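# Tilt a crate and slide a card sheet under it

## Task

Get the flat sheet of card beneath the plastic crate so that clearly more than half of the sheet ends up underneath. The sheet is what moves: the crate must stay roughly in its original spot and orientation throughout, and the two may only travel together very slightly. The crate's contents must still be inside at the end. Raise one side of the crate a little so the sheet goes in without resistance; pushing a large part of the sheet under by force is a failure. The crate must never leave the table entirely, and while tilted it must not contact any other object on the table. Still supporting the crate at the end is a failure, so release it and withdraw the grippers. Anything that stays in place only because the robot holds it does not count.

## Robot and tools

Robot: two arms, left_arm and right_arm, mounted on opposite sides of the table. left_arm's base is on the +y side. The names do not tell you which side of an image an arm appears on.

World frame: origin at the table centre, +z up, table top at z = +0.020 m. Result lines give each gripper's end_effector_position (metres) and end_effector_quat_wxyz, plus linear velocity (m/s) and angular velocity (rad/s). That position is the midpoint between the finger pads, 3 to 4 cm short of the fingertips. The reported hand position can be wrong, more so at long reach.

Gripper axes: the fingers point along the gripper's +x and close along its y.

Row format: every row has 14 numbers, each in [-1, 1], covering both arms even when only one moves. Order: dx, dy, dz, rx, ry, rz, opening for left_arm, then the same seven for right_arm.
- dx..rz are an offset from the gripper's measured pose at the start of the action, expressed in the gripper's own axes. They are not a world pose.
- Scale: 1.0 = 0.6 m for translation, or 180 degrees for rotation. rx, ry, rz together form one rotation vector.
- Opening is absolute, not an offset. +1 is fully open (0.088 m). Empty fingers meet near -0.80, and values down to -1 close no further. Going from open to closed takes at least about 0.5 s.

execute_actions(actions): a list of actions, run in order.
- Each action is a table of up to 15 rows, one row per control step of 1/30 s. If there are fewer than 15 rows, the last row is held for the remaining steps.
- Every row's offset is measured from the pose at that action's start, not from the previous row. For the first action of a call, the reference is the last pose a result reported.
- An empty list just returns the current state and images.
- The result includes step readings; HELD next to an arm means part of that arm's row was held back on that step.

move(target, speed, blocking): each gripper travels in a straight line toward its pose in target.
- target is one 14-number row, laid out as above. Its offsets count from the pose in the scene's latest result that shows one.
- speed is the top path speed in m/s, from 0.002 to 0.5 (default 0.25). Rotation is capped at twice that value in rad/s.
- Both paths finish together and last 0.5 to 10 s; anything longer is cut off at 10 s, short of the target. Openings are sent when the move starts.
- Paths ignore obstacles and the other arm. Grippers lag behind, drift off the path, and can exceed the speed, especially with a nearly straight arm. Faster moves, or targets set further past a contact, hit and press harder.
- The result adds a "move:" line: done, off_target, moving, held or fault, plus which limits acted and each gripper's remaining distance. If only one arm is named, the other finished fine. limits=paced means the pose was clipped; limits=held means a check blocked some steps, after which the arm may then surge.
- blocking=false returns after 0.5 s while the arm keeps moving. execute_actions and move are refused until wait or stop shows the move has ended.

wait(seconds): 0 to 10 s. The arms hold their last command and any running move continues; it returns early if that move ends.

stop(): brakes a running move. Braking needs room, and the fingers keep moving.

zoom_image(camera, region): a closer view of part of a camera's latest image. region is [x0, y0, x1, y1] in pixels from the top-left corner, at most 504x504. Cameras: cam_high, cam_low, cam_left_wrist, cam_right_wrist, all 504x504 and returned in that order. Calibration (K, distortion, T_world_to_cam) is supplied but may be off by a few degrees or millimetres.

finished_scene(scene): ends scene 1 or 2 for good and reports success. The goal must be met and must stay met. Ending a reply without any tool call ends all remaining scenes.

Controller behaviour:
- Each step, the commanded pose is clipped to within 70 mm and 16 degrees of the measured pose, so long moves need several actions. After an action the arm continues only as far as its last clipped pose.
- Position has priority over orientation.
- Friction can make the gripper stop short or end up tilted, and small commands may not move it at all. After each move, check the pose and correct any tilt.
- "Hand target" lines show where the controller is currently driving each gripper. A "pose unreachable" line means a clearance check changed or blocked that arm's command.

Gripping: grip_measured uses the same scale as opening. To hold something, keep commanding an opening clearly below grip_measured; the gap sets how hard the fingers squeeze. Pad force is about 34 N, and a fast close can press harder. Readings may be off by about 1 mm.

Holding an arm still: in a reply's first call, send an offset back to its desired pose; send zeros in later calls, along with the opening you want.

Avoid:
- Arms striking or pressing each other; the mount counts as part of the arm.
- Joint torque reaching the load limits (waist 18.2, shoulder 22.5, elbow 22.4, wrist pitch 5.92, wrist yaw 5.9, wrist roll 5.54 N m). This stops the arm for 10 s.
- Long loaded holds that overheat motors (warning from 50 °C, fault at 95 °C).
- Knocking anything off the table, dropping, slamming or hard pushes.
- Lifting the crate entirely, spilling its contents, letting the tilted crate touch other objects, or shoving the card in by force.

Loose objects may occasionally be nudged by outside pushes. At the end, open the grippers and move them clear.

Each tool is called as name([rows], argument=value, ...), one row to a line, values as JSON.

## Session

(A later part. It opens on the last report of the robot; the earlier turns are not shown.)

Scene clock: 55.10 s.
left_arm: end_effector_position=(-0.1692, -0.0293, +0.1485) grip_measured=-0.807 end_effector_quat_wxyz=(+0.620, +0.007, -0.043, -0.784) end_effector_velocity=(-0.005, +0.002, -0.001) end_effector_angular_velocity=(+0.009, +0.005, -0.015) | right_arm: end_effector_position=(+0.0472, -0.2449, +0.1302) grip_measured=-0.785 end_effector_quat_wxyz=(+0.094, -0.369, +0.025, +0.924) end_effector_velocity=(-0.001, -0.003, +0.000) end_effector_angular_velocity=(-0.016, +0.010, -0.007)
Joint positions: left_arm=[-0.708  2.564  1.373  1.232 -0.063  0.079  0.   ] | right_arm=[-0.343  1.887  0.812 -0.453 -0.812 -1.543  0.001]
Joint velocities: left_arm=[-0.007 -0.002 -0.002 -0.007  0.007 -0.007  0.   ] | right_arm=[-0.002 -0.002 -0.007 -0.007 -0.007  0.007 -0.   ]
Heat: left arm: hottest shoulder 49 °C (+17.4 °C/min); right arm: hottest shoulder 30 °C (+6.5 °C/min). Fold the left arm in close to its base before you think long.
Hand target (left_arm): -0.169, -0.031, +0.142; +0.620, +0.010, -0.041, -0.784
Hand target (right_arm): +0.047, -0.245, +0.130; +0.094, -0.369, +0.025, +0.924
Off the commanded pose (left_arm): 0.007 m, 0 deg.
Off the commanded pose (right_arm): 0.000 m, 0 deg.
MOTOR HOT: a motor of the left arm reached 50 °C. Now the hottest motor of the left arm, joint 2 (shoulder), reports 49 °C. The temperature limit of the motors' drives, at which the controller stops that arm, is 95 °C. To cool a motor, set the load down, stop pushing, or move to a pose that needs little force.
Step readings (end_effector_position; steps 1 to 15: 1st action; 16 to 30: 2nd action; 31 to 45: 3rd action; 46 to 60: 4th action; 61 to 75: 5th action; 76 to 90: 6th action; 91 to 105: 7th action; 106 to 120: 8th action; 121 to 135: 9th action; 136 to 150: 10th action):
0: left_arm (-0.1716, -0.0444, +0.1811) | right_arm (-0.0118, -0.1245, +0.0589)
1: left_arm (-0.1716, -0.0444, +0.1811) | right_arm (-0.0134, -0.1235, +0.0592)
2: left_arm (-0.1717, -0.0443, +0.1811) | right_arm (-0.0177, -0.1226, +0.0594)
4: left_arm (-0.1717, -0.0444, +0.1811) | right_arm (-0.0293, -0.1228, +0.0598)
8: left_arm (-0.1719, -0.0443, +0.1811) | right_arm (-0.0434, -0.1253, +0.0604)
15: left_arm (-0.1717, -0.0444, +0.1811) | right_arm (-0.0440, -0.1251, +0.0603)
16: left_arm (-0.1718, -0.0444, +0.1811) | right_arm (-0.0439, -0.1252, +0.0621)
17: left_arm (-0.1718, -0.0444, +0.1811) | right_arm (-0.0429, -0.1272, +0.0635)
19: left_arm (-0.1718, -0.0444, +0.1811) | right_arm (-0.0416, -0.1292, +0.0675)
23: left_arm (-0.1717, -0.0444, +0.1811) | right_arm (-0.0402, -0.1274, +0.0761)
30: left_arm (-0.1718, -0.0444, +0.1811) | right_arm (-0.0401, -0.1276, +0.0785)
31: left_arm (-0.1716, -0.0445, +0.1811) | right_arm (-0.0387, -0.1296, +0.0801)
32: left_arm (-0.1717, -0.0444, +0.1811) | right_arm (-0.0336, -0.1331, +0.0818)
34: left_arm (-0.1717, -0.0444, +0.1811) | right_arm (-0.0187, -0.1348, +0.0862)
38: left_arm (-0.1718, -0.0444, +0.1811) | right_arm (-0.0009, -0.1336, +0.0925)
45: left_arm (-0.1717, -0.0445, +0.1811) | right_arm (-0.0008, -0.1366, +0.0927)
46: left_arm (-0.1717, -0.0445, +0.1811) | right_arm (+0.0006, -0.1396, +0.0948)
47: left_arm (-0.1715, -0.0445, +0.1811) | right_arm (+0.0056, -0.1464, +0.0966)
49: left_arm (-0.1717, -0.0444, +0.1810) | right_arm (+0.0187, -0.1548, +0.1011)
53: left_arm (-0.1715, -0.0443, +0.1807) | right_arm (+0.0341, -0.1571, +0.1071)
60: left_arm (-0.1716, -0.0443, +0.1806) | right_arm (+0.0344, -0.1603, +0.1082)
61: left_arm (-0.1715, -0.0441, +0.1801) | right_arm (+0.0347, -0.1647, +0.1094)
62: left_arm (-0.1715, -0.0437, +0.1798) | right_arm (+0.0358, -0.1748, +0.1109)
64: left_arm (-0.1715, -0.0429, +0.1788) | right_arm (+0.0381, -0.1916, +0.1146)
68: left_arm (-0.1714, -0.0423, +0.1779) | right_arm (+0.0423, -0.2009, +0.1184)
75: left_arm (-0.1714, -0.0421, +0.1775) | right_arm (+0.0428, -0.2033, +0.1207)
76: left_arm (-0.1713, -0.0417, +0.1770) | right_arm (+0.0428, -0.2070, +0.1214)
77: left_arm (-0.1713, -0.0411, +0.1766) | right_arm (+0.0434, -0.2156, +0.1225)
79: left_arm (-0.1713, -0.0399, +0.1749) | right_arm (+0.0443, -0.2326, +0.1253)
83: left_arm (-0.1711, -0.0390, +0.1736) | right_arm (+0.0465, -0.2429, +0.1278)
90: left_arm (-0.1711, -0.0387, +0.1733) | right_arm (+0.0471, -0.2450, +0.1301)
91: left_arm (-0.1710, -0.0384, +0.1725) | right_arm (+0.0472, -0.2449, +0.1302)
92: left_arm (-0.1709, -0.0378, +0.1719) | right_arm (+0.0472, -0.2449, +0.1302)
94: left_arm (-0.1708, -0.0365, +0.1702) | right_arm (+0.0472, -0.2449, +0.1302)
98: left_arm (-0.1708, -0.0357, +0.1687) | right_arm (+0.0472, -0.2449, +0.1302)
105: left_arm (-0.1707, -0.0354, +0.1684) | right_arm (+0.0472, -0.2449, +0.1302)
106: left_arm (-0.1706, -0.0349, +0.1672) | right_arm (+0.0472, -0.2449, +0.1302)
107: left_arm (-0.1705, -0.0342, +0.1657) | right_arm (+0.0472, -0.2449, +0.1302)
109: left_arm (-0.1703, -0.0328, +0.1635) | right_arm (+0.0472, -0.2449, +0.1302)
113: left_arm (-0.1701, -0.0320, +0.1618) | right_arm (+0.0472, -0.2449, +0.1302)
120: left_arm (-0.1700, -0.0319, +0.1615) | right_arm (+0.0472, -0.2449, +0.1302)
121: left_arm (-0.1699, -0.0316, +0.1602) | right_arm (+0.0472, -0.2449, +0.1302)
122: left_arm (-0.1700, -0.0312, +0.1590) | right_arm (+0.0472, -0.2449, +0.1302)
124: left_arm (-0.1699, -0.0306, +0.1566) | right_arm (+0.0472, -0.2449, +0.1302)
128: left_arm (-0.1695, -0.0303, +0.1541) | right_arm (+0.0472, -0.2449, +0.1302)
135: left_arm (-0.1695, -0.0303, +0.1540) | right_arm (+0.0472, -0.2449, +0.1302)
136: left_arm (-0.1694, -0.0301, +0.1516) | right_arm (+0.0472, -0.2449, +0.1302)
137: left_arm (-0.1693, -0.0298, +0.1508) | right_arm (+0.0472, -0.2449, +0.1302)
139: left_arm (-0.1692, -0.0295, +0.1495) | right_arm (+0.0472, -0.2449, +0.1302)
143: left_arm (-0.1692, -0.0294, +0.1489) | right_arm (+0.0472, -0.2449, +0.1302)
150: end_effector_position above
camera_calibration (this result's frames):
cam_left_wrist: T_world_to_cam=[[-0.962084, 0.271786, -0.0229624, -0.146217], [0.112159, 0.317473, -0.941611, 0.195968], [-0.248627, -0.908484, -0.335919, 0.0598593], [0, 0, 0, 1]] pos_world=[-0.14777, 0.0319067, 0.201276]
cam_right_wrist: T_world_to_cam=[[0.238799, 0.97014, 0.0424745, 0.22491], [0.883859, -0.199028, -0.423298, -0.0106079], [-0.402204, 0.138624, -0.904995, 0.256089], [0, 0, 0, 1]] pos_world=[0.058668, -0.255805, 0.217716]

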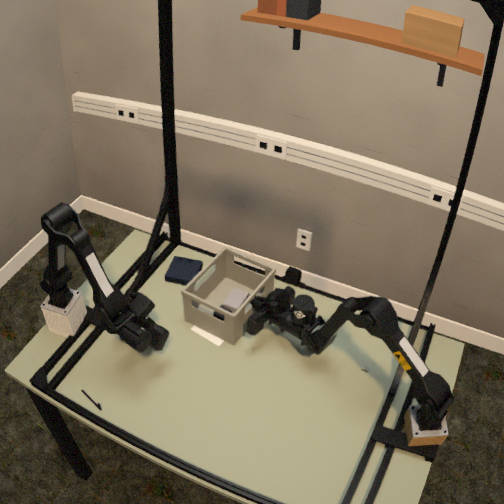

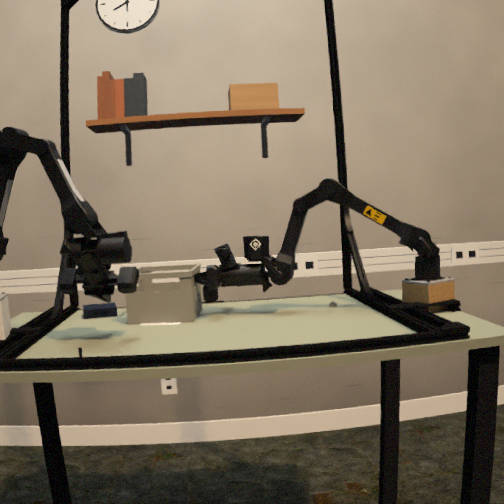

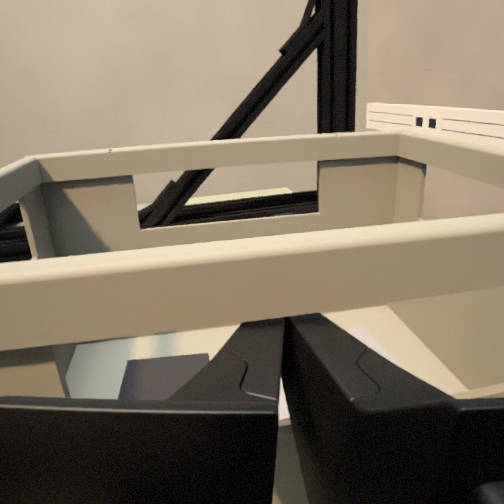

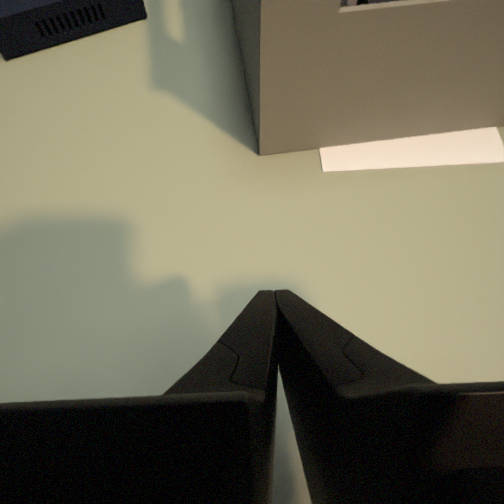

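move(target=[-0.2,0,0,0,0.05,0,-1,-0.04,0.04,0,0,0,0,-1], speed=0.1)

finished_scene(scene=2)

Scene clock: 59.23 s.
left_arm: end_effector_position=(-0.1406, +0.0852, +0.1382) grip_measured=-0.807 end_effector_quat_wxyz=(+0.621, +0.075, +0.007, -0.780) end_effector_velocity=(+0.003, +0.002, -0.002) end_effector_angular_velocity=(+0.012, +0.001, +0.020) | right_arm: end_effector_position=(+0.0595, -0.2702, +0.1449) grip_measured=-0.785 end_effector_quat_wxyz=(+0.093, -0.369, +0.028, +0.924) end_effector_velocity=(+0.000, -0.004, -0.001) end_effector_angular_velocity=(-0.028, -0.001, -0.007)
Joint positions: left_arm=[-0.732  2.263  0.788  1.348 -0.099  0.072  0.   ] | right_arm=[-0.408  1.789  0.759 -0.572 -0.812 -1.636  0.001]
Joint velocities: left_arm=[-0.002 -0.007 -0.012 -0.007 -0.022 -0.007  0.   ] | right_arm=[-0.002 -0.002 -0.002 -0.022  0.007  0.007 -0.   ]
Heat: left arm: hottest shoulder 49 °C (+16.2 °C/min); right arm: hottest shoulder 30 °C (+6.1 °C/min). Fold the left arm in close to its base before you think long.
Hand target (left_arm): -0.141, +0.087, +0.144; +0.621, +0.069, +0.006, -0.781
Hand target (right_arm): +0.060, -0.272, +0.146; +0.093, -0.369, +0.026, +0.924
Off the commanded pose (left_arm): 0.006 m, 1 deg.
Off the commanded pose (right_arm): 0.002 m, 0 deg.
MOTOR HOT: still on. Now the hottest motor of the left arm, joint 2 (shoulder), reports 49 °C; a drive's own limit is 95 °C.
move: done
camera_calibration (this result's frames):
cam_left_wrist: T_world_to_cam=[[-0.964318, 0.263729, -0.0231849, -0.149709], [0.14839, 0.465899, -0.872307, 0.129532], [-0.21925, -0.844622, -0.488409, 0.187239], [0, 0, 0, 1]] pos_world=[-0.122536, 0.13728, 0.20097]
cam_right_wrist: T_world_to_cam=[[0.240024, 0.970082, 0.0364678, 0.246637], [0.883246, -0.202643, -0.422862, -0.0213171], [-0.40282, 0.133707, -0.90546, 0.276586], [0, 0, 0, 1]] pos_world=[0.071044, -0.280559, 0.232429]

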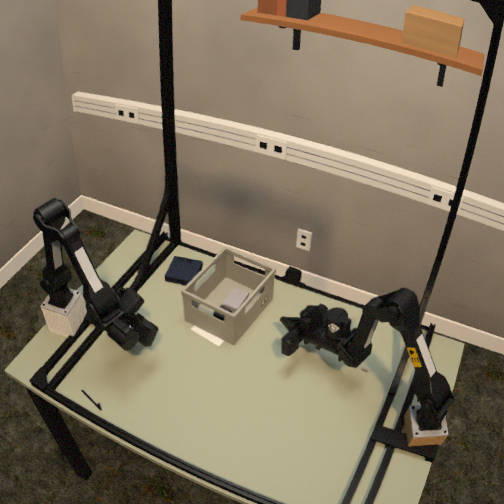

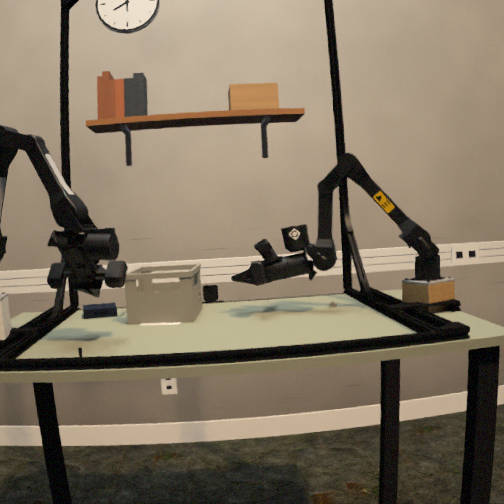

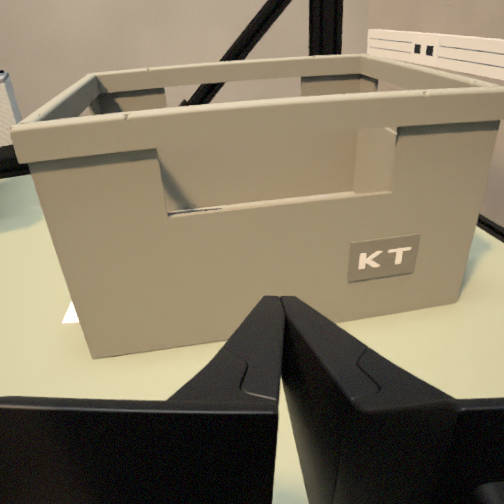

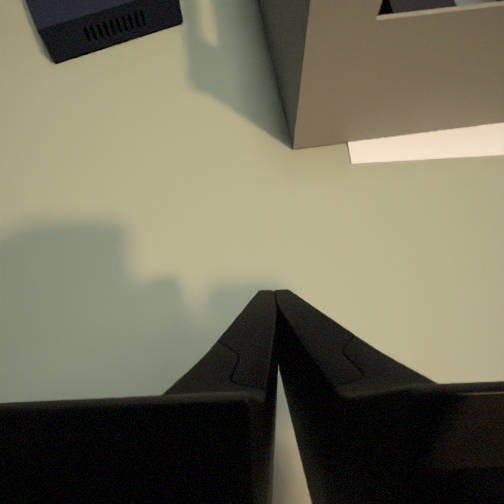

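The scene is finished: the task was done.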